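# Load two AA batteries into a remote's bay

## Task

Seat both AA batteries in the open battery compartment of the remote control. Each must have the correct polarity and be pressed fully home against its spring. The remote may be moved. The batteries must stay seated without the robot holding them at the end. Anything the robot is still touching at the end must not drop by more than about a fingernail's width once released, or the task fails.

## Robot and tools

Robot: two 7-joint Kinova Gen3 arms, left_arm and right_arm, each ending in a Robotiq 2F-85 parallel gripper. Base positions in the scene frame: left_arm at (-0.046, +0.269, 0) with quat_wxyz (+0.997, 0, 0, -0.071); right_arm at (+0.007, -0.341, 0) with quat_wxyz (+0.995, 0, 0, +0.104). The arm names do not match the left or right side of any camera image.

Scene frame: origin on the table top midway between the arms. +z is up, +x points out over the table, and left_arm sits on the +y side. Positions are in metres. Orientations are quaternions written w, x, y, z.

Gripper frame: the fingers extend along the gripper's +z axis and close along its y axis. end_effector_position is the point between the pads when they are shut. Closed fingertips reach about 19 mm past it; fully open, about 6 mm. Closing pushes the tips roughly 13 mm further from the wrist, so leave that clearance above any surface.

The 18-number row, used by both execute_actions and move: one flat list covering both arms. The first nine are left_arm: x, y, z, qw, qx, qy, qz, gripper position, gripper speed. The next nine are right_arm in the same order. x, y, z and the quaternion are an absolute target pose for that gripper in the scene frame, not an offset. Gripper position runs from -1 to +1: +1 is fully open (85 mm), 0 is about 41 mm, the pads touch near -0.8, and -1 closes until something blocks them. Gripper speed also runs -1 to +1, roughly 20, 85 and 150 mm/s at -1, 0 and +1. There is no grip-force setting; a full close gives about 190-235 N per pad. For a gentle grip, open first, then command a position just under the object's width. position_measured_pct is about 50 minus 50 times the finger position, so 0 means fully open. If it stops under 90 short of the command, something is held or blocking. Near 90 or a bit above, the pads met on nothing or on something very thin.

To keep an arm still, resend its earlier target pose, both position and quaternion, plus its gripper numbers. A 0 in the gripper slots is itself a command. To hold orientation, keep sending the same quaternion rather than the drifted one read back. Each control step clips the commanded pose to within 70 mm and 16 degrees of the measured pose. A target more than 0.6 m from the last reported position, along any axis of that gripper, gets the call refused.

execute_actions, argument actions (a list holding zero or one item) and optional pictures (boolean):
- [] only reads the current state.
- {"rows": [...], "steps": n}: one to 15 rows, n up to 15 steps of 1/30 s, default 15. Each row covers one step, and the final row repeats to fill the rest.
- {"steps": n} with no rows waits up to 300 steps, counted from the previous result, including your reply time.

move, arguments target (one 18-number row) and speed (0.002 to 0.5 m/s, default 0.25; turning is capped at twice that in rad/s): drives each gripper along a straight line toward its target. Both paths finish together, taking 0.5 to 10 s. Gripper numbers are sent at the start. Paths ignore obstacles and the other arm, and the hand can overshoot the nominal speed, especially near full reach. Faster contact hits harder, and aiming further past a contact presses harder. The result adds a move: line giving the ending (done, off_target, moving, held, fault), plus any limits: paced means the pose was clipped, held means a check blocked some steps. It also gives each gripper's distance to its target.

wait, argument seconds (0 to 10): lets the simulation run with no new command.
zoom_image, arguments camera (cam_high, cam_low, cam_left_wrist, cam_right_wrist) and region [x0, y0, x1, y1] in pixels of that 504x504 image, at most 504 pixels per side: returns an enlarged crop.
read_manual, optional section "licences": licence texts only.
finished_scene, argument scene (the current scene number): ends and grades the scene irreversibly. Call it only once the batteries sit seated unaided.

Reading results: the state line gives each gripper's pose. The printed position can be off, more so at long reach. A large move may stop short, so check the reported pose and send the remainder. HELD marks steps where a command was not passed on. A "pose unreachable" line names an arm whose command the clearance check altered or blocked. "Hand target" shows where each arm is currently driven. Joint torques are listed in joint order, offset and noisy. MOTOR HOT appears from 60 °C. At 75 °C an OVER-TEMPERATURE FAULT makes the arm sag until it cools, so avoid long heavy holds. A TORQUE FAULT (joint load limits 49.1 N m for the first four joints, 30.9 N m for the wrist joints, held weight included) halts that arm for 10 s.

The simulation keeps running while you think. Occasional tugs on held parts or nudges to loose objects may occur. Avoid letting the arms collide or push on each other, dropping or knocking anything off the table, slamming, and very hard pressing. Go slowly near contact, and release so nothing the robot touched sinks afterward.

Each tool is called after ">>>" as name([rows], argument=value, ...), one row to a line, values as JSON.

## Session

>>> execute_actions(actions=[])

Scene clock: 0.00 s of 5800.00 s.
left_arm: end_effector_position=(+0.4636, +0.5861, +0.1740) position_measured_pct=0.0 end_effector_quat_wxyz=(+0.295, +0.840, -0.235, +0.391) | right_arm: end_effector_position=(+0.4475, -0.2468, +0.1987) position_measured_pct=0.0 end_effector_quat_wxyz=(-0.001, -0.108, +0.994, -0.001)
Joint positions: left_arm=[-1.132  1.04  -0.084  1.072  0.976  1.605  2.844] | right_arm=[-0.057  0.436 -0.002  1.656  0.002  1.052  1.518]
Joint velocities: left_arm=[-0.001 -0.001 -0.     0.    -0.    -0.     0.001] | right_arm=[-0.001 -0.    -0.    -0.     0.    -0.     0.   ]
Joint torques (N m, as the joint torque sensors report them, + toward a larger angle): no reading
Hand target (left_arm): +0.464, +0.586, +0.174; +0.295, +0.840, -0.235, +0.391
Hand target (right_arm): +0.448, -0.247, +0.199; -0.001, -0.108, +0.994, -0.001

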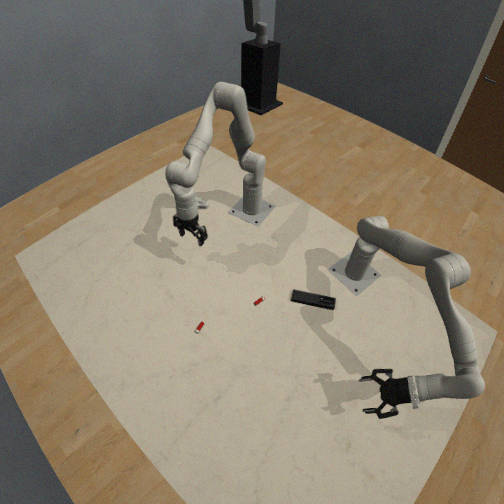

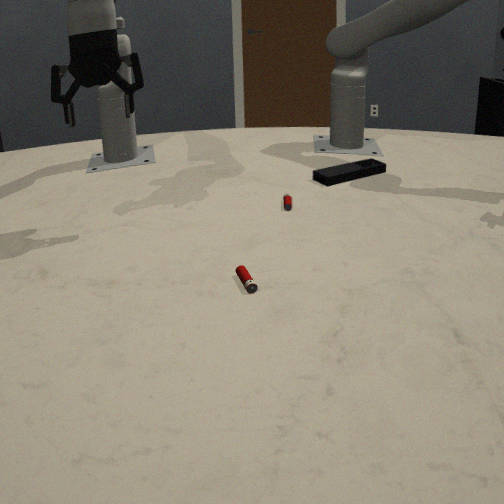

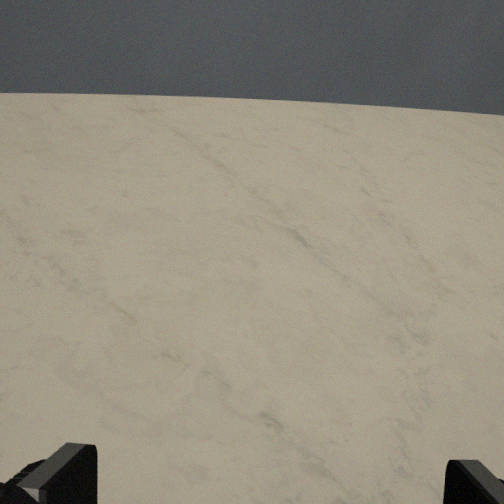

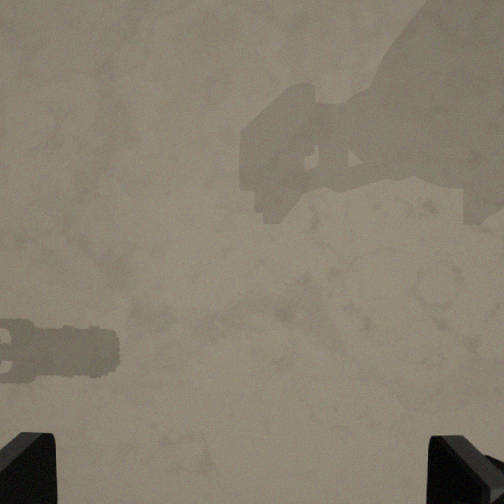

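>>> move(target=[0.2,0.2,0.3,0,0,1,0,1,0,0.5,-0.05,0.3,0,0,1,0,1,0], speed=0.4)

>>> zoom_image(camera="cam_low", region=[220, 140, 400, 310])

Scene clock: 14.13 s of 5800.00 s.
left_arm: end_effector_position=(+0.2020, +0.2005, +0.3016) position_measured_pct=0.0 end_effector_quat_wxyz=(-0.000, -0.000, +1.000, +0.000) | right_arm: end_effector_position=(+0.4994, -0.0499, +0.2999) position_measured_pct=0.0 end_effector_quat_wxyz=(+0.000, +0.001, +1.000, +0.000)
Joint positions: left_arm=[-0.414 -0.133  0.388  1.979  0.052  1.287  1.669] | right_arm=[-0.381  0.658  0.027  0.935 -0.017  1.549  1.002]
Joint velocities: left_arm=[ 0.003 -0.007  0.005  0.     0.     0.001  0.001] | right_arm=[-0.001  0.003 -0.001 -0.002  0.     0.002 -0.001]
Joint torques (N m, as the joint torque sensors report them, + toward a larger angle): left_arm=[ 0.04 -4.99 -0.88 -8.33  0.46  0.19  0.2 ] | right_arm=[ -0.13 -20.53   0.14  -9.45   0.13   0.16  -0.27]
Hand target (left_arm): +0.202, +0.200, +0.302; +0.000, +0.000, +1.000, +0.000
Hand target (right_arm): +0.499, -0.050, +0.300; +0.000, +0.001, +1.000, +0.000
Off the commanded pose (left_arm): 0.003 m, 0 deg.
Off the commanded pose (right_arm): 0.001 m, 0 deg.
After step 90, 7.30 s passed at rest.
move: done

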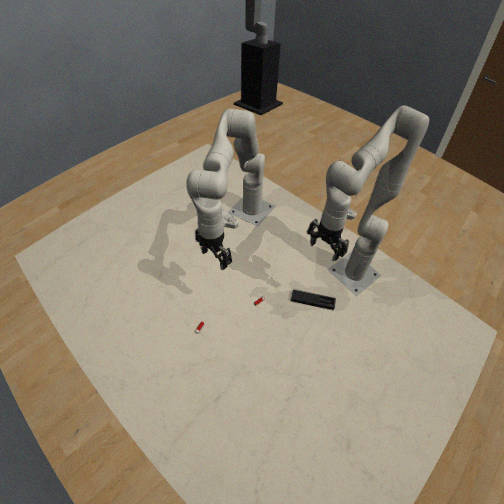

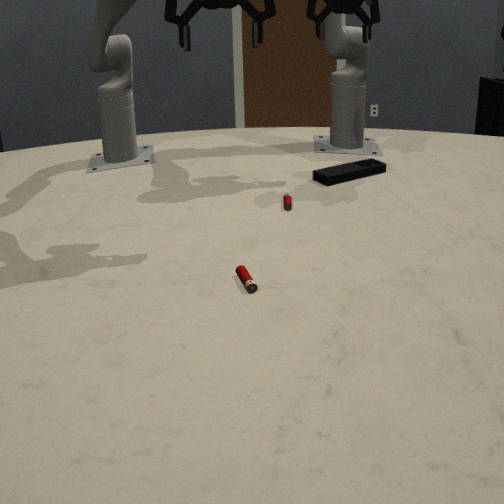

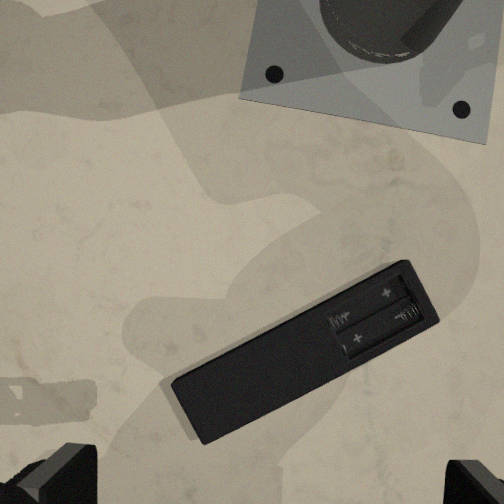

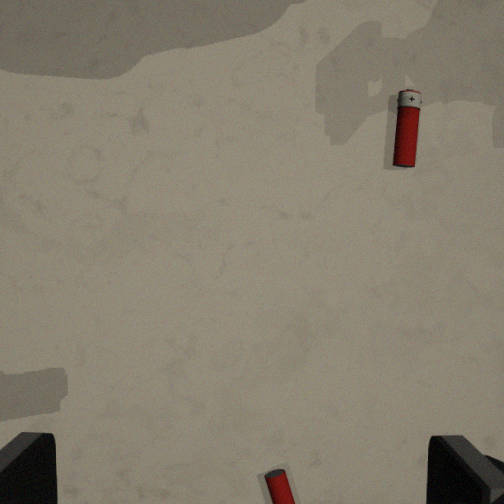

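Region (220, 140, 400, 310) of cam_low's 504x504 image, scaled by 2.800, with more detail than that image has.

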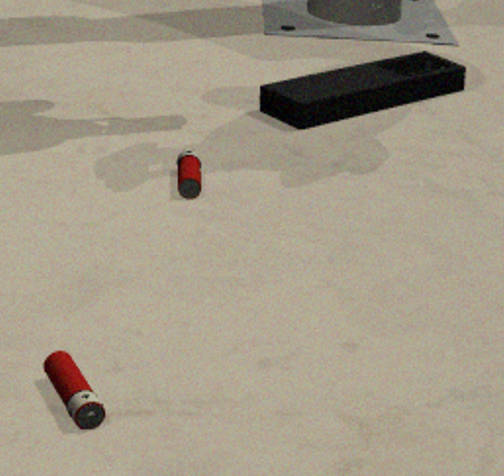

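>>> move(target=[0.214,0.222,0.13,0,0.52,0.854,0,1,0,0.45,-0.05,0.3,0,0,1,0,1,0])

Scene clock: 38.87 s of 5800.00 s.
left_arm: end_effector_position=(+0.2136, +0.2216, +0.1301) position_measured_pct=0.0 end_effector_quat_wxyz=(+0.000, +0.521, +0.854, -0.000) | right_arm: end_effector_position=(+0.4500, -0.0500, +0.3000) position_measured_pct=0.0 end_effector_quat_wxyz=(+0.000, -0.000, +1.000, -0.000)
Joint positions: left_arm=[-0.388  0.202  0.389  2.342 -0.131  0.615  0.719] | right_arm=[-0.431  0.542  0.019  1.137 -0.01   1.462  0.95 ]
Joint velocities: left_arm=[-0.001  0.008 -0.001  0.001 -0.    -0.002 -0.001] | right_arm=[ 0.    -0.001 -0.     0.001  0.    -0.    -0.001]
Joint torques (N m, as the joint torque sensors report them, + toward a larger angle): left_arm=[ 0.27 -8.1   0.55 -5.58  0.49  0.07  0.07] | right_arm=[ -0.09 -18.57  -0.16  -9.25   0.13   0.17  -0.34]
Hand target (left_arm): +0.213, +0.222, +0.130; +0.000, +0.521, +0.854, -0.000
Hand target (right_arm): +0.450, -0.050, +0.300; +0.000, -0.000, +1.000, -0.000
Off the commanded pose (left_arm): 0.001 m, 0 deg.
Off the commanded pose (right_arm): 0.000 m, 0 deg.
After step 90, 19.13 s passed at rest.
move: done

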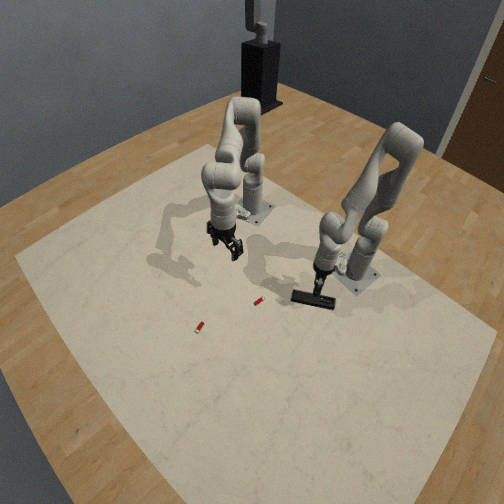

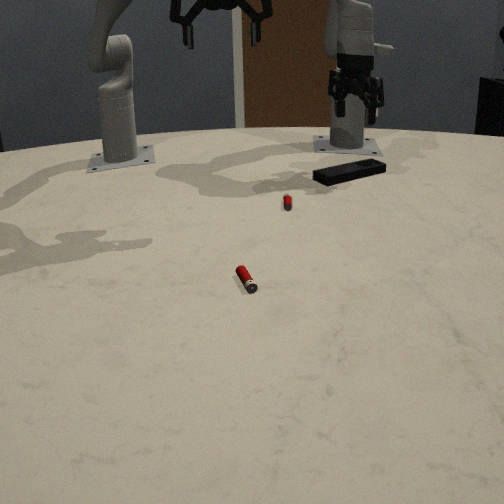

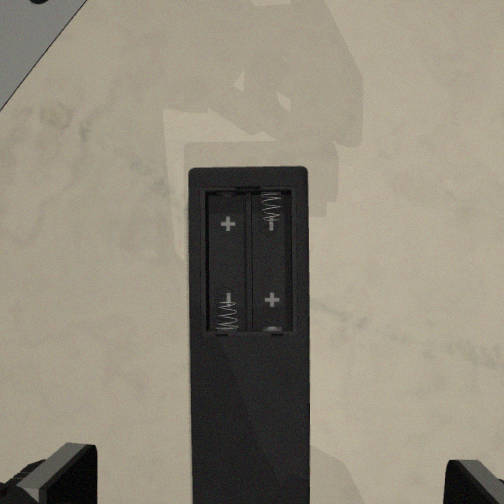

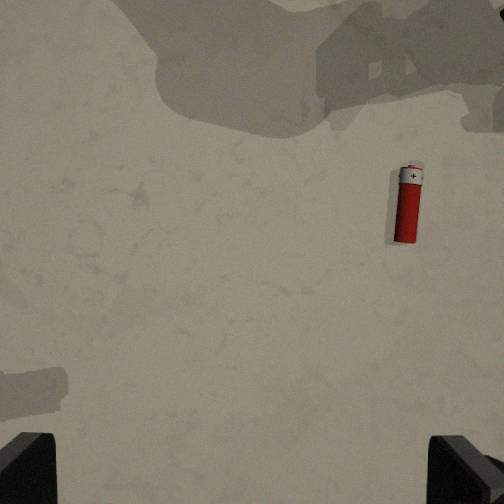

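>>> move(target=[0.208,0.219,0.026,0,0.52,0.854,0,1,0,0.356,0.02,0.2,0,0,1,0,1,0], speed=0.15)

>>> move(target=[0.208,0.219,0.026,0,0.52,0.854,0,-1,0,0.45,-0.1,0.2,0,0,1,0,1,0])

>>> move(target=[0.22,0.18,0.05,0,0.6,0.8,0,-1,0,0.5,-0.2,0.2,0,0,1,0,1,0], speed=0.15)

>>> move(target=[0.26,-0.04,0.05,0,0.707,0.707,0,-1,0,0.5,-0.2,0.2,0,0,1,0,1,0], speed=0.2)

Scene clock: 78.27 s of 5800.00 s.
left_arm: end_effector_position=(+0.2079, +0.2191, +0.0262) position_measured_pct=0.0 end_effector_quat_wxyz=(+0.000, +0.520, +0.854, +0.000) | right_arm: end_effector_position=(+0.3556, +0.0199, +0.2000) position_measured_pct=0.0 end_effector_quat_wxyz=(-0.000, -0.000, +1.000, +0.000)
Joint positions: left_arm=[-0.132  0.532  0.117  2.471 -0.399  0.152  0.984] | right_arm=[-0.634  0.542 -0.016  1.469  0.009  1.131  0.711]
Joint velocities: left_arm=[ 0.013  0.007 -0.003  0.001 -0.004 -0.003  0.003] | right_arm=[-0.003 -0.001 -0.001  0.001  0.002  0.    -0.001]
Joint torques (N m, as the joint torque sensors report them, + toward a larger angle): left_arm=[  0.7  -10.82   0.48  -0.83   0.62  -0.13   0.22] | right_arm=[ -0.13 -17.55   0.02  -8.83  -0.04   0.1   -0.2 ]
Hand target (left_arm): +0.208, +0.219, +0.026; -0.000, +0.520, +0.854, -0.000
Hand target (right_arm): +0.356, +0.020, +0.200; -0.000, -0.000, +1.000, +0.000
Off the commanded pose (left_arm): 0.000 m, 0 deg.
Off the commanded pose (right_arm): 0.000 m, 0 deg.
After step 90, 34.90 s passed at rest.
move: done

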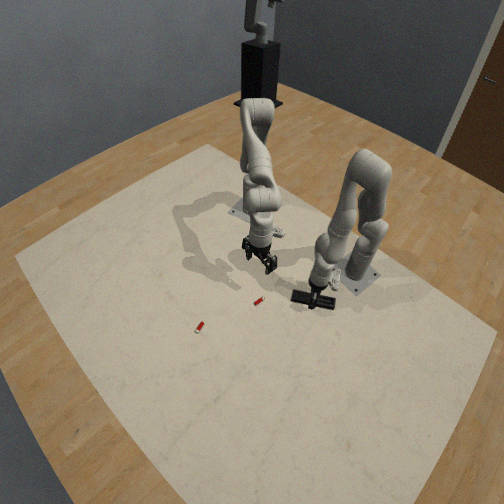

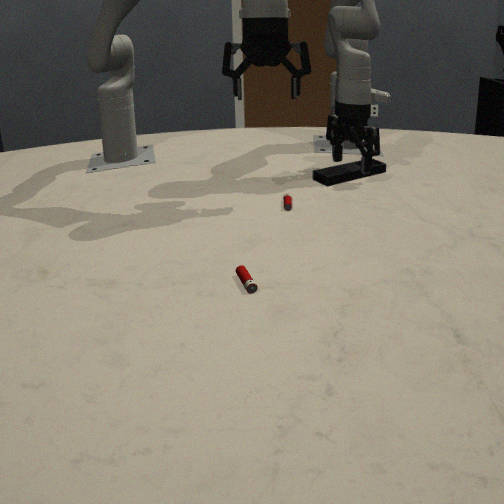

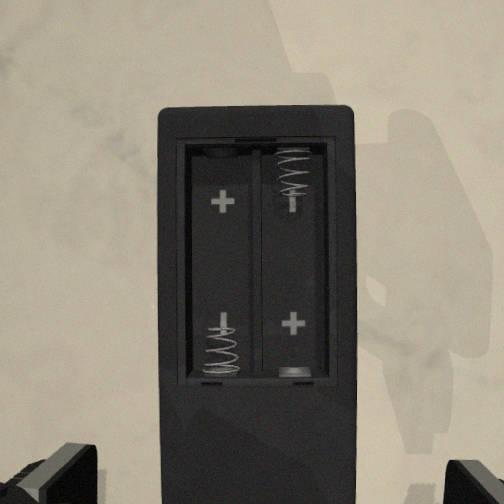

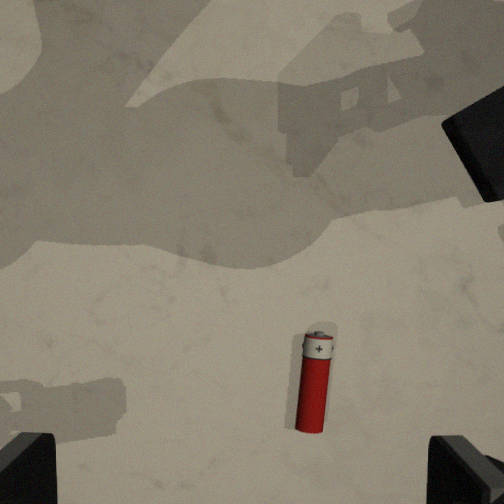

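Scene clock: 79.40 s of 5800.00 s.
left_arm: end_effector_position=(+0.2079, +0.2191, +0.0269) position_measured_pct=45.6 end_effector_quat_wxyz=(+0.000, +0.520, +0.854, +0.001) | right_arm: end_effector_position=(+0.4504, -0.0997, +0.2001) position_measured_pct=0.0 end_effector_quat_wxyz=(+0.000, -0.000, +1.000, -0.000)
Joint positions: left_arm=[-0.131  0.529  0.117  2.472 -0.398  0.154  0.984] | right_arm=[-0.35   0.548  0.016  1.458 -0.009  1.135  1.03 ]
Joint velocities: left_arm=[ 0.001 -0.     0.     0.    -0.001  0.    -0.002] | right_arm=[ 0.007  0.003  0.002 -0.001 -0.002 -0.     0.002]
Joint torques (N m, as the joint torque sensors report them, + toward a larger angle): left_arm=[ 0.04 -7.59  0.06 -1.85  0.41 -0.63 -0.07] | right_arm=[ -0.58 -17.71   0.09  -8.55   0.11   0.02  -0.22]
Hand target (left_arm): +0.208, +0.219, +0.026; -0.000, +0.520, +0.854, -0.000
Hand target (right_arm): +0.451, -0.100, +0.200; -0.000, -0.000, +1.000, -0.000
Off the commanded pose (left_arm): 0.001 m, 0 deg.
Off the commanded pose (right_arm): 0.000 m, 0 deg.
move: done

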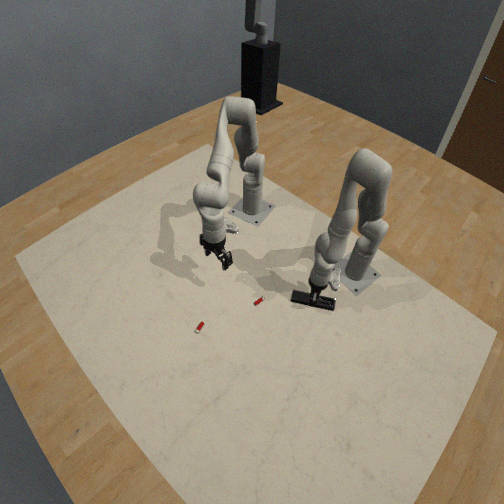

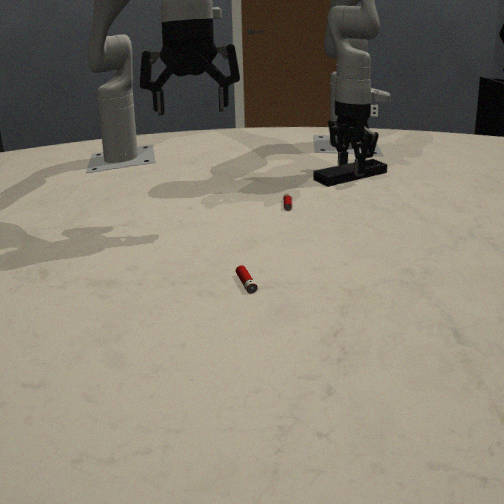

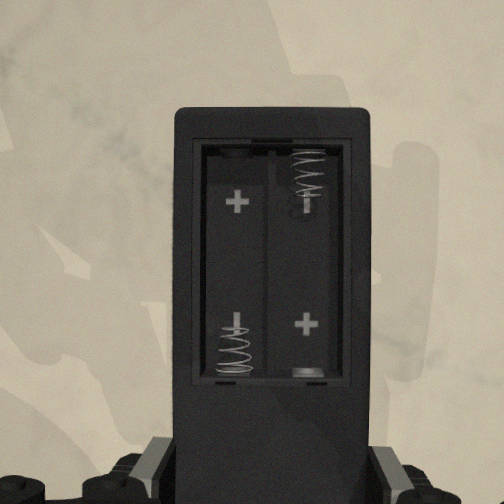

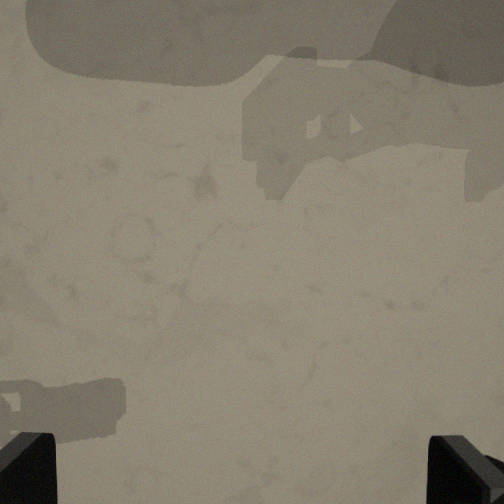

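Scene clock: 80.57 s of 5800.00 s.
left_arm: end_effector_position=(+0.2202, +0.1801, +0.0499) position_measured_pct=45.6 end_effector_quat_wxyz=(-0.000, +0.600, +0.800, +0.000) | right_arm: end_effector_position=(+0.5003, -0.1997, +0.2001) position_measured_pct=0.0 end_effector_quat_wxyz=(+0.000, -0.000, +1.000, -0.000)
Joint positions: left_arm=[-0.104  0.476  0.257  2.389 -0.389  0.312  0.924] | right_arm=[-0.141  0.566  0.036  1.427 -0.021  1.149  1.26 ]
Joint velocities: left_arm=[-0.    -0.001  0.001 -0.001  0.001  0.002 -0.002] | right_arm=[ 0.007  0.001  0.003 -0.001 -0.003  0.001  0.003]
Joint torques (N m, as the joint torque sensors report them, + toward a larger angle): left_arm=[  0.13 -10.75   0.29  -2.45   0.57   0.09  -0.04] | right_arm=[ -0.46 -18.43   0.28  -8.34   0.12   0.    -0.42]
Hand target (left_arm): +0.220, +0.180, +0.050; +0.000, +0.600, +0.800, +0.000
Hand target (right_arm): +0.500, -0.200, +0.200; -0.000, +0.000, +1.000, -0.000
Off the commanded pose (left_arm): 0.000 m, 0 deg.
Off the commanded pose (right_arm): 0.000 m, 0 deg.
move: done

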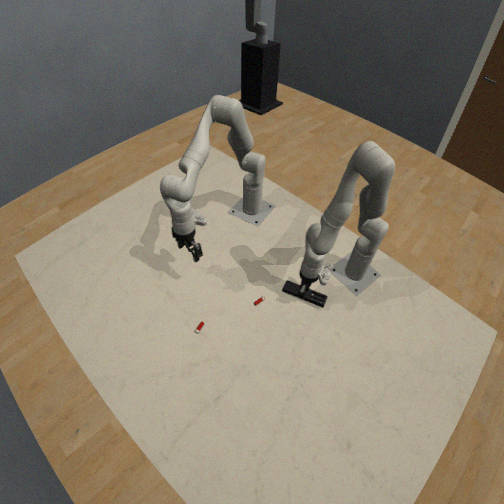

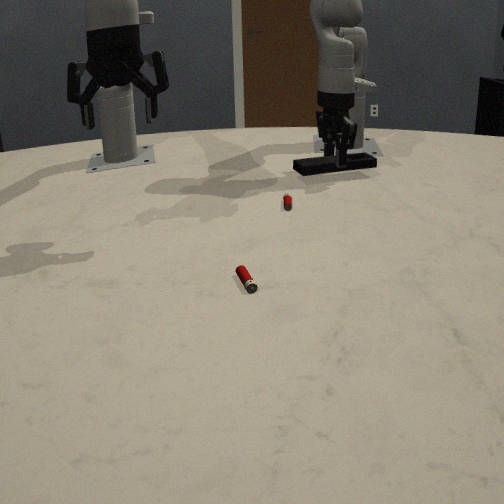

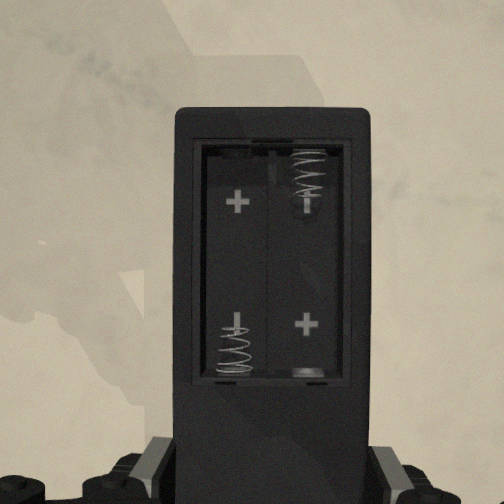

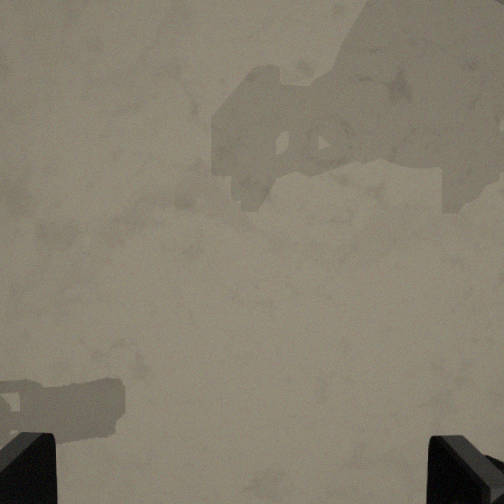

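Scene clock: 82.17 s of 5800.00 s.
left_arm: end_effector_position=(+0.2611, -0.0395, +0.0498) position_measured_pct=45.6 end_effector_quat_wxyz=(+0.000, +0.707, +0.707, +0.001) | right_arm: end_effector_position=(+0.5000, -0.2000, +0.2000) position_measured_pct=0.0 end_effector_quat_wxyz=(+0.000, -0.000, +1.000, -0.000)
Joint positions: left_arm=[ 0.352  0.681  0.352  1.892 -0.379  0.633  1.083] | right_arm=[-0.141  0.566  0.036  1.428 -0.021  1.148  1.26 ]
Joint velocities: left_arm=[ 0.005  0.007  0.001 -0.002  0.001  0.003  0.   ] | right_arm=[-0.    -0.     0.    -0.    -0.001  0.     0.   ]
Joint torques (N m, as the joint torque sensors report them, + toward a larger angle): left_arm=[  0.37 -16.54   2.06  -4.88   0.43   0.32  -0.08] | right_arm=[ -0.2  -18.26  -0.02  -8.81   0.13   0.25  -0.28]
Hand target (left_arm): +0.261, -0.040, +0.050; -0.000, +0.707, +0.707, +0.001
Hand target (right_arm): +0.500, -0.200, +0.200; +0.000, -0.000, +1.000, -0.000
Off the commanded pose (left_arm): 0.001 m, 0 deg.
Off the commanded pose (right_arm): 0.000 m, 0 deg.
move: done

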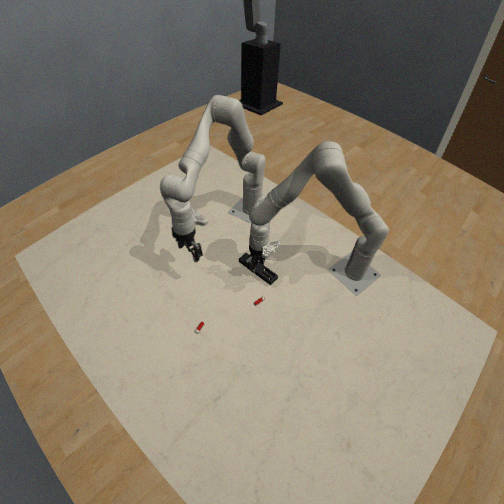

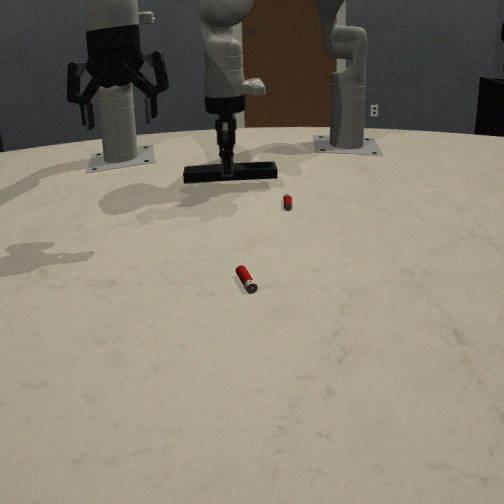

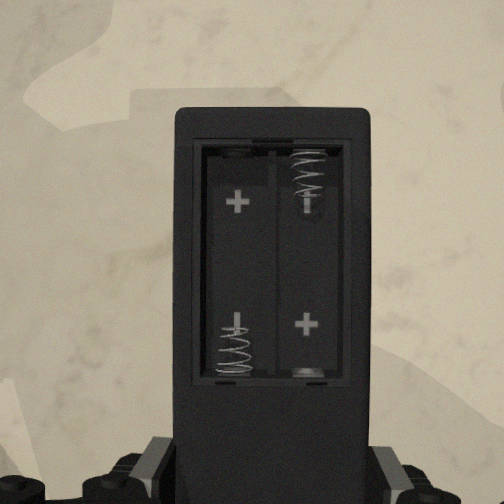

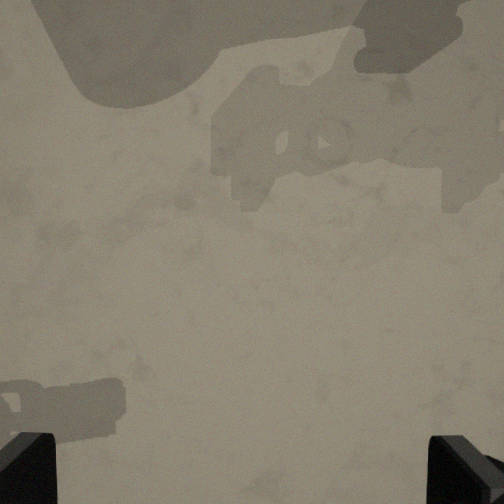

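>>> move(target=[0.26,-0.04,0.027,0,0.707,0.707,0,-1,0,0.5,-0.2,0.2,0,0,1,0,0.3,0], speed=0.1)

>>> move(target=[0.26,-0.04,0.027,0,0.707,0.707,0,1,0,0.5,-0.2,0.2,0,0,1,0,0.3,0])

>>> move(target=[0.26,-0.04,0.10,0,0.707,0.707,0,0.3,0,0.55,-0.15,0.2,0,0,1,0,0.3,0])

>>> move(target=[0.365,0.062,0.10,0,0,1,0,0.3,0,0.62,-0.1,0.17,0,0,1,0,0.3,0])

Scene clock: 105.17 s of 5800.00 s.
left_arm: end_effector_position=(+0.2601, -0.0399, +0.0272) position_measured_pct=45.6 end_effector_quat_wxyz=(+0.000, +0.707, +0.707, +0.000) | right_arm: end_effector_position=(+0.5000, -0.2000, +0.2000) position_measured_pct=34.9 end_effector_quat_wxyz=(+0.000, +0.000, +1.000, -0.000)
Joint positions: left_arm=[ 0.371  0.726  0.325  1.904 -0.401  0.575  1.102] | right_arm=[-0.141  0.566  0.036  1.428 -0.021  1.148  1.26 ]
Joint velocities: left_arm=[ 0.001  0.004 -0.001 -0.    -0.001 -0.002  0.   ] | right_arm=[ 0.    -0.     0.001  0.     0.    -0.    -0.   ]
Joint torques (N m, as the joint torque sensors report them, + toward a larger angle): left_arm=[  0.   -16.71   2.52  -4.52   0.39   0.15  -0.06] | right_arm=[  0.03 -18.18  -0.01  -8.95   0.07   0.12  -0.21]
Hand target (left_arm): +0.260, -0.040, +0.027; -0.000, +0.707, +0.707, -0.000
Hand target (right_arm): +0.500, -0.200, +0.200; -0.000, -0.000, +1.000, -0.000
Off the commanded pose (left_arm): 0.000 m, 0 deg.
Off the commanded pose (right_arm): 0.000 m, 0 deg.
After step 90, 19.23 s passed at rest.
move: done

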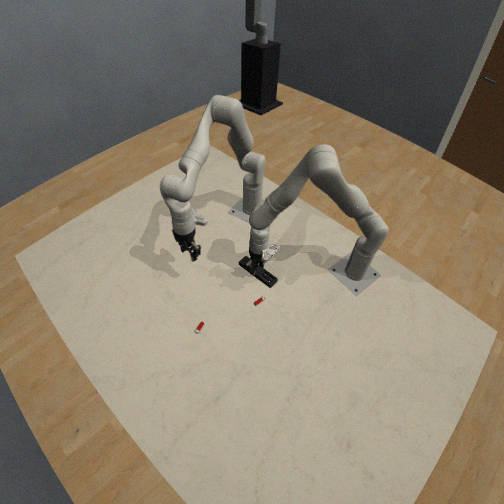

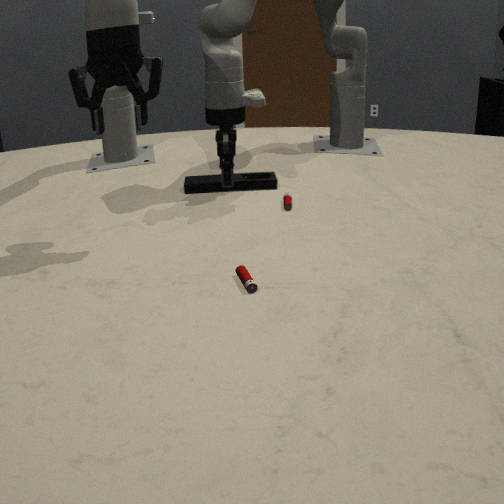

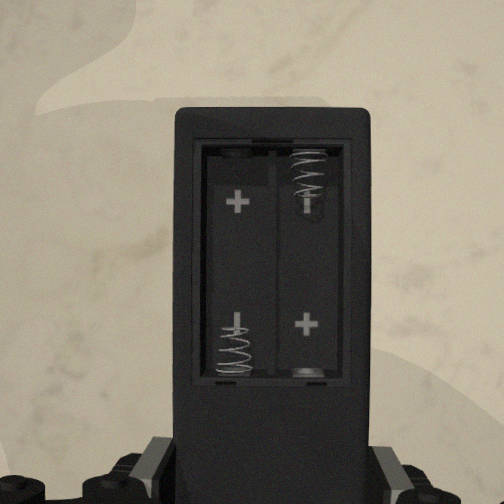

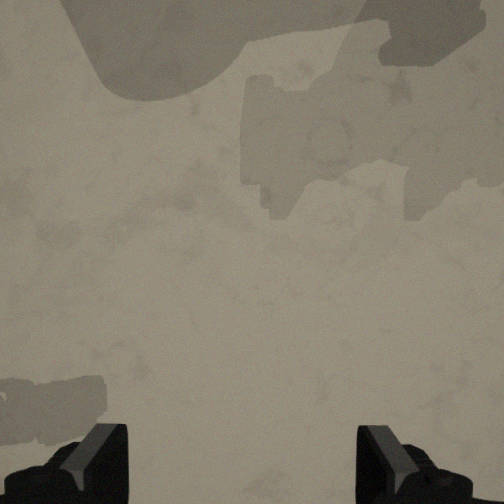

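Scene clock: 106.03 s of 5800.00 s.
left_arm: end_effector_position=(+0.2600, -0.0400, +0.0270) position_measured_pct=0.0 end_effector_quat_wxyz=(+0.000, +0.707, +0.707, +0.000) | right_arm: end_effector_position=(+0.5000, -0.2000, +0.2000) position_measured_pct=34.9 end_effector_quat_wxyz=(+0.000, +0.000, +1.000, +0.000)
Joint positions: left_arm=[ 0.372  0.726  0.325  1.904 -0.401  0.575  1.102] | right_arm=[-0.141  0.566  0.036  1.428 -0.021  1.148  1.26 ]
Joint velocities: left_arm=[ 0.001  0.001 -0.     0.002  0.002 -0.     0.   ] | right_arm=[ 0.001  0.     0.    -0.    -0.001  0.001 -0.   ]
Joint torques (N m, as the joint torque sensors report them, + toward a larger angle): left_arm=[  0.27 -16.28   2.31  -4.23   0.62  -0.05   0.04] | right_arm=[ -0.17 -18.25   0.16  -8.83   0.21   0.01  -0.36]
Hand target (left_arm): +0.260, -0.040, +0.027; +0.000, +0.707, +0.707, -0.000
Hand target (right_arm): +0.500, -0.200, +0.200; -0.000, -0.000, +1.000, -0.000
Off the commanded pose (left_arm): 0.000 m, 0 deg.
Off the commanded pose (right_arm): 0.000 m, 0 deg.
move: done

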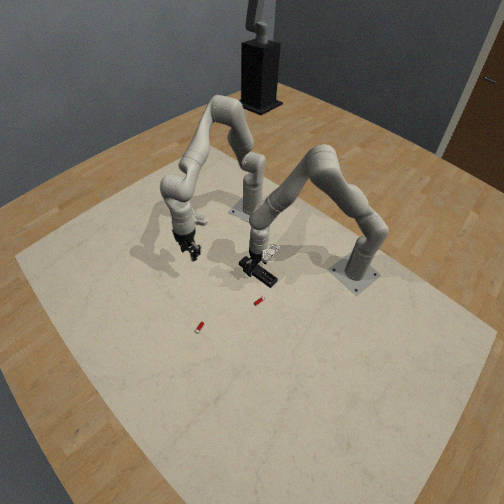

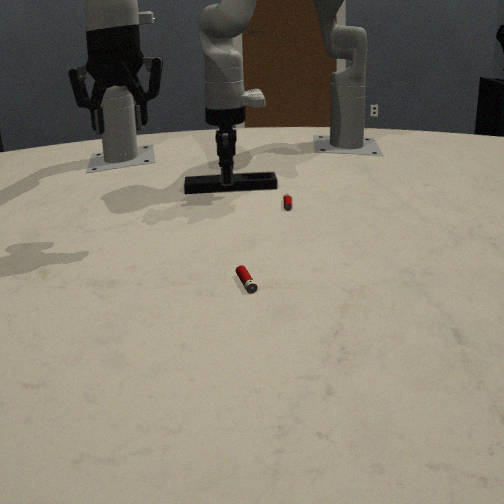

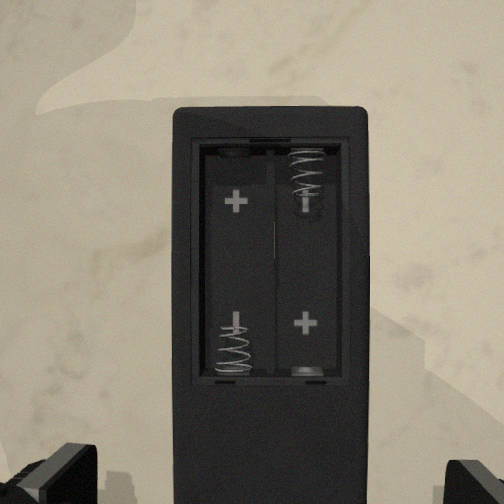

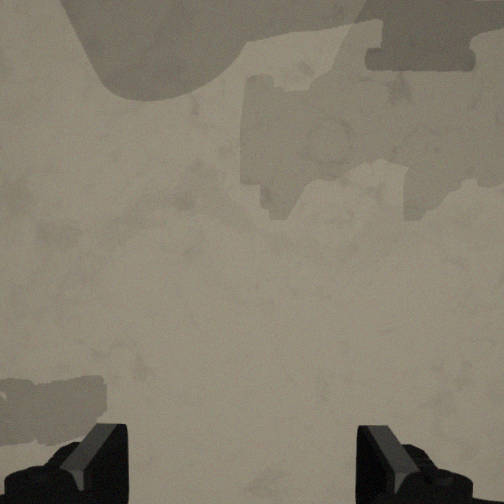

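Scene clock: 106.93 s of 5800.00 s.
left_arm: end_effector_position=(+0.2601, -0.0401, +0.0999) position_measured_pct=34.9 end_effector_quat_wxyz=(-0.000, +0.707, +0.707, +0.000) | right_arm: end_effector_position=(+0.5498, -0.1500, +0.2003) position_measured_pct=34.9 end_effector_quat_wxyz=(+0.000, +0.000, +1.000, +0.000)
Joint positions: left_arm=[ 0.315  0.587  0.405  1.853 -0.32   0.765  1.035] | right_arm=[-0.191  0.71   0.035  1.16  -0.024  1.271  1.204]
Joint velocities: left_arm=[-0.003 -0.005 -0.    -0.     0.002  0.002  0.002] | right_arm=[-0.001  0.009 -0.    -0.006 -0.001  0.004 -0.   ]
Joint torques (N m, as the joint torque sensors report them, + toward a larger angle): left_arm=[  0.46 -14.81   2.02  -5.62   0.84   0.18   0.19] | right_arm=[  0.13 -20.87   0.04  -8.83   0.05   0.1   -0.24]
Hand target (left_arm): +0.260, -0.040, +0.100; +0.000, +0.707, +0.707, +0.000
Hand target (right_arm): +0.550, -0.150, +0.200; -0.000, +0.000, +1.000, +0.000
Off the commanded pose (left_arm): 0.000 m, 0 deg.
Off the commanded pose (right_arm): 0.000 m, 0 deg.
move: done

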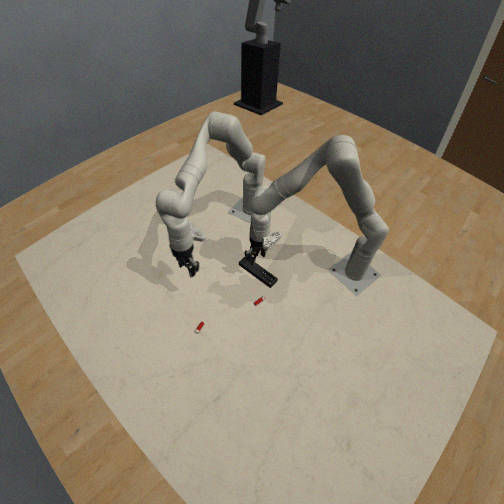

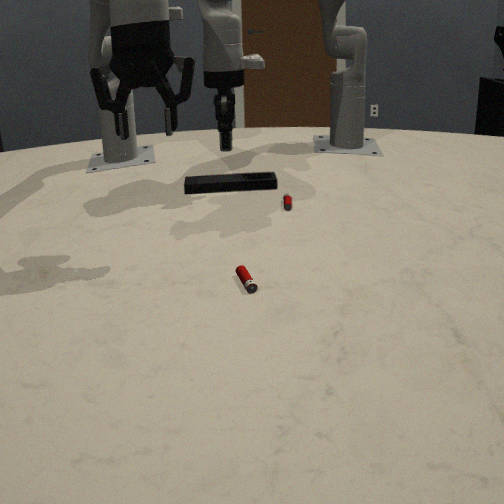

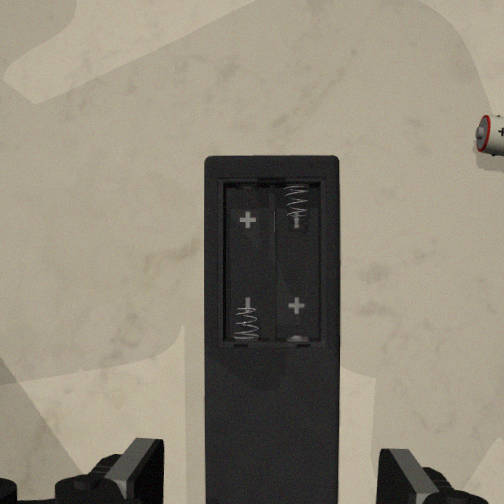

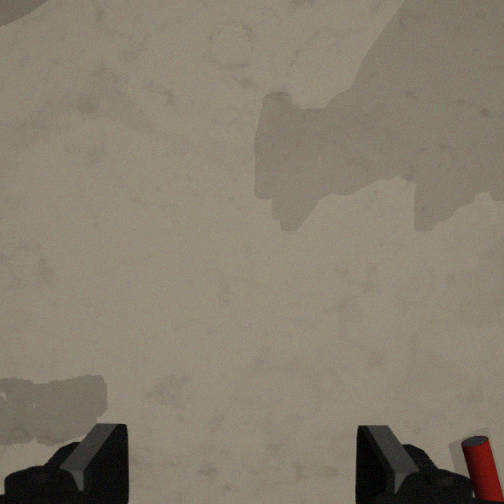

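Scene clock: 110.47 s of 5800.00 s.
left_arm: end_effector_position=(+0.3646, +0.0626, +0.1000) position_measured_pct=34.9 end_effector_quat_wxyz=(-0.000, +0.000, +1.000, +0.000) | right_arm: end_effector_position=(+0.6197, -0.1000, +0.1700) position_measured_pct=34.9 end_effector_quat_wxyz=(+0.000, +0.000, +1.000, +0.000)
Joint positions: left_arm=[ 0.285  0.596 -0.021  1.757  0.016  0.789  1.969] | right_arm=[-0.217  0.968  0.04   0.739 -0.034  1.435  1.172]
Joint velocities: left_arm=[ 0.002  0.001 -0.001 -0.001  0.     0.001  0.002] | right_arm=[-0.001  0.006  0.001 -0.004 -0.     0.001  0.   ]
Joint torques (N m, as the joint torque sensors report them, + toward a larger angle): left_arm=[  0.07 -16.46   0.1   -6.21   0.57  -0.07   0.43] | right_arm=[ -0.06 -24.83   0.38  -9.14   0.26   0.02  -0.01]
Hand target (left_arm): +0.365, +0.063, +0.100; -0.000, -0.000, +1.000, +0.000
Hand target (right_arm): +0.620, -0.100, +0.170; -0.000, +0.000, +1.000, +0.000
Off the commanded pose (left_arm): 0.001 m, 0 deg.
Off the commanded pose (right_arm): 0.000 m, 0 deg.
move: done

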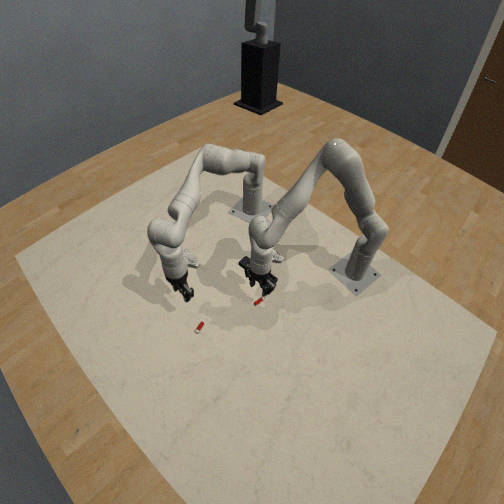

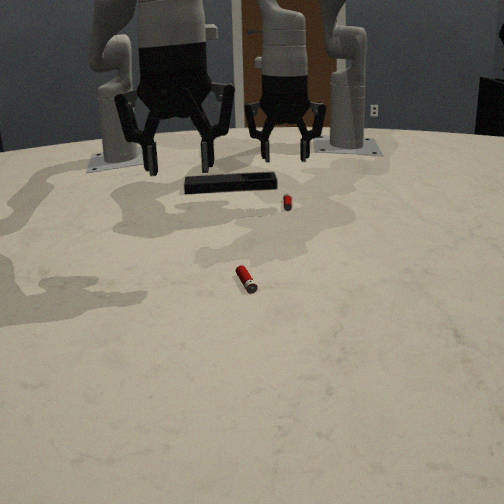

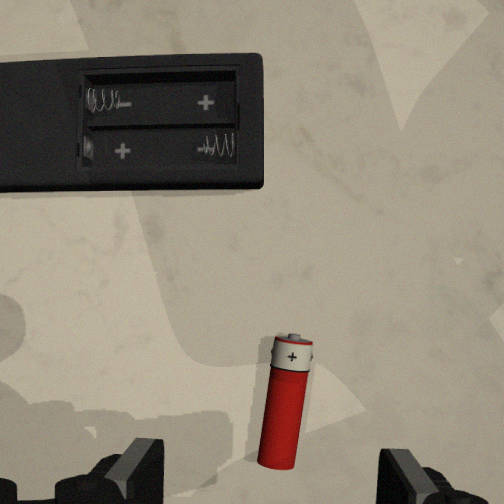

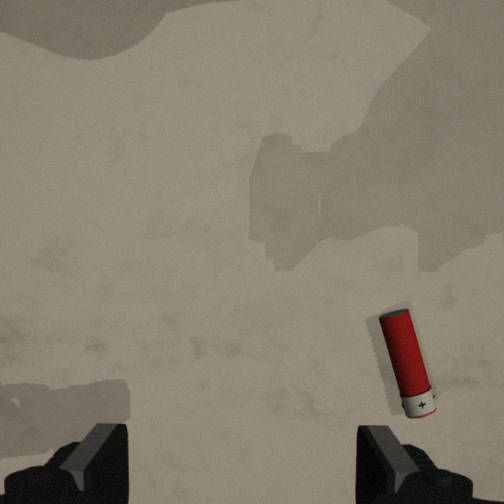

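>>> move(target=[0.360,0.0675,0.024,0,0.063,0.998,0,0.3,0,0.618,-0.019,0.09,0,-0.137,0.99,0,0.3,0], speed=0.1)

>>> move(target=[0.360,0.0675,0.024,0,0.063,0.998,0,-1,0,0.618,-0.019,0.09,0,-0.137,0.99,0,0.3,0])

Scene clock: 123.00 s of 5800.00 s.
left_arm: end_effector_position=(+0.3598, +0.0674, +0.0242) position_measured_pct=34.9 end_effector_quat_wxyz=(+0.000, +0.063, +0.998, -0.000) | right_arm: end_effector_position=(+0.6177, -0.0191, +0.0902) position_measured_pct=34.9 end_effector_quat_wxyz=(+0.000, -0.137, +0.991, +0.000)
Joint positions: left_arm=[ 0.258  0.729  0.01   1.834 -0.012  0.578  1.862] | right_arm=[-0.311  1.135 -0.006  0.63   0.005  1.376  1.322]
Joint velocities: left_arm=[-0.001  0.004  0.001  0.002  0.002 -0.001  0.001] | right_arm=[-0.     0.007 -0.001 -0.005  0.001  0.002  0.001]
Joint torques (N m, as the joint torque sensors report them, + toward a larger angle): left_arm=[  0.41 -17.05   0.5   -4.46   0.59   0.2    0.06] | right_arm=[ -0.16 -25.92   0.37  -9.4    0.12  -0.04  -0.13]
Hand target (left_arm): +0.360, +0.067, +0.024; -0.000, +0.063, +0.998, -0.000
Hand target (right_arm): +0.618, -0.019, +0.090; -0.000, -0.137, +0.991, +0.000
Off the commanded pose (left_arm): 0.000 m, 0 deg.
Off the commanded pose (right_arm): 0.000 m, 0 deg.
After step 90, 7.80 s passed at rest.
move: done

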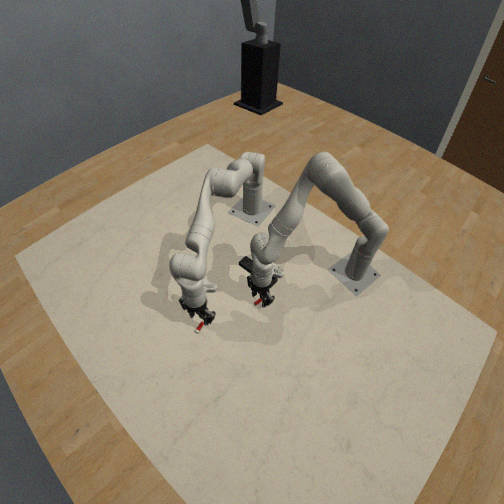

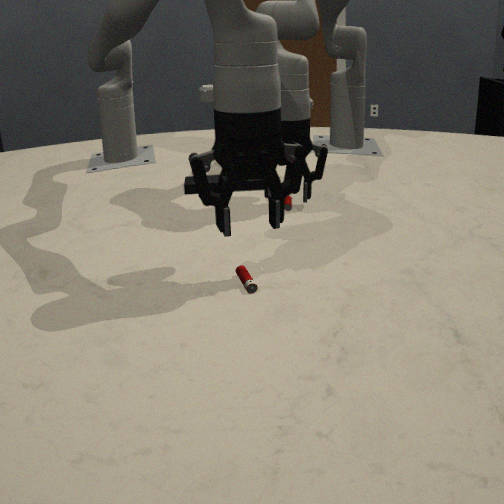

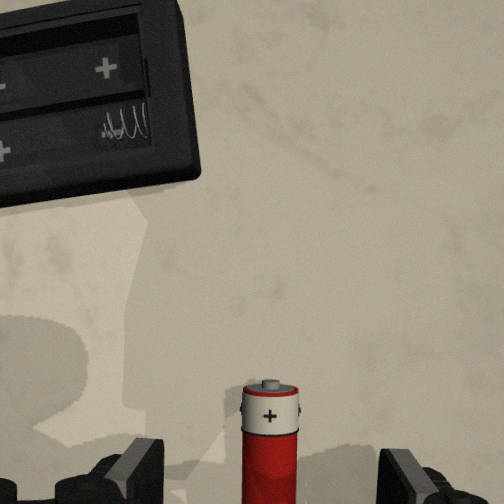

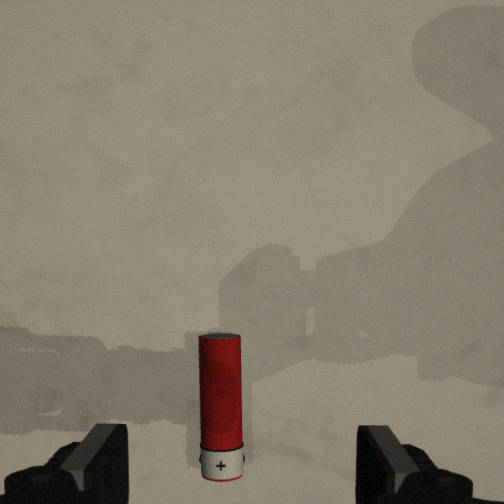

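Scene clock: 123.83 s of 5800.00 s.
left_arm: end_effector_position=(+0.3602, +0.0674, +0.0246) position_measured_pct=81.7 end_effector_quat_wxyz=(+0.000, +0.063, +0.998, -0.000) | right_arm: end_effector_position=(+0.6180, -0.0190, +0.0900) position_measured_pct=34.9 end_effector_quat_wxyz=(+0.000, -0.137, +0.991, +0.000)
Joint positions: left_arm=[ 0.258  0.729  0.01   1.833 -0.012  0.579  1.862] | right_arm=[-0.312  1.137 -0.006  0.626  0.005  1.378  1.323]
Joint velocities: left_arm=[ 0.     0.    -0.    -0.001 -0.     0.001  0.001] | right_arm=[-0.001  0.002 -0.001 -0.    -0.001 -0.     0.   ]
Joint torques (N m, as the joint torque sensors report them, + toward a larger angle): left_arm=[  0.06 -16.07   0.38  -4.9    0.49  -0.05   0.25] | right_arm=[  0.17 -26.05   0.39  -9.21   0.42   0.01  -0.17]
Hand target (left_arm): +0.360, +0.068, +0.024; -0.000, +0.063, +0.998, +0.000
Hand target (right_arm): +0.618, -0.019, +0.090; -0.000, -0.137, +0.991, +0.000
Off the commanded pose (left_arm): 0.001 m, 0 deg.
Off the commanded pose (right_arm): 0.000 m, 0 deg.
move: done

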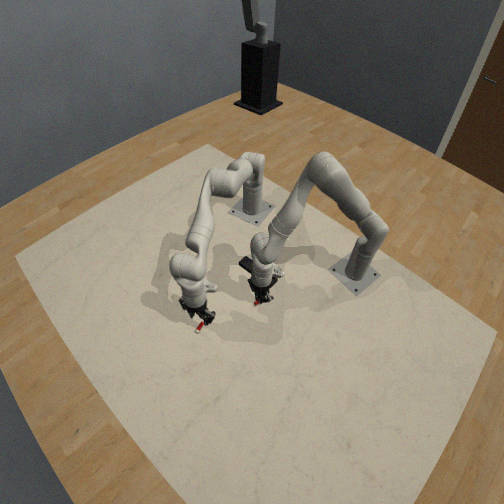

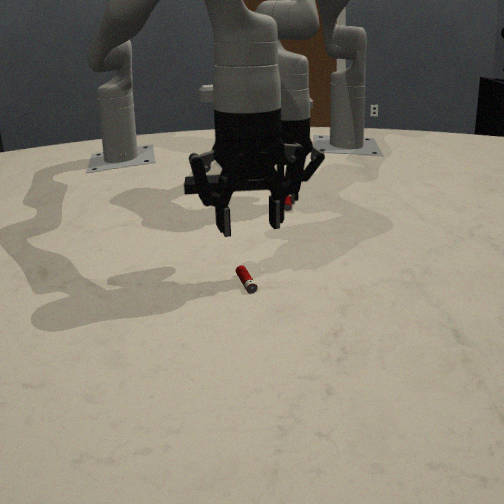

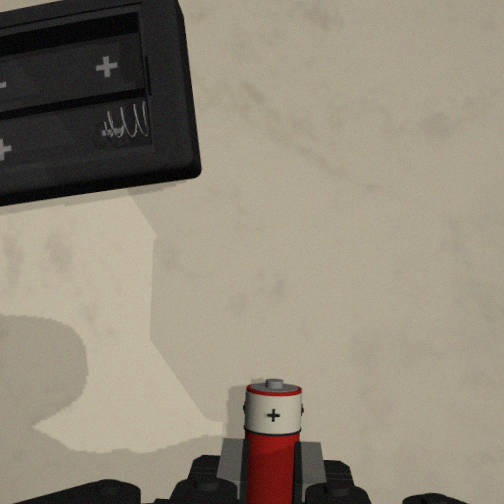

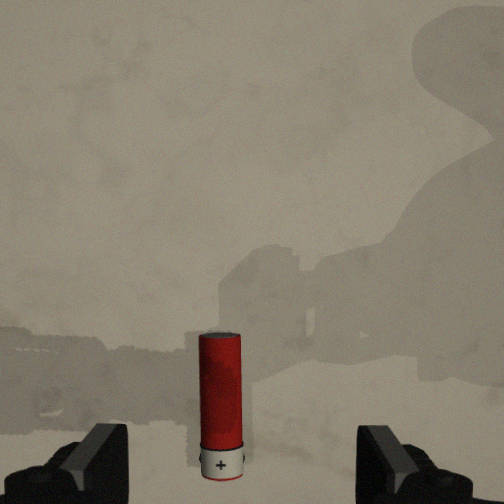

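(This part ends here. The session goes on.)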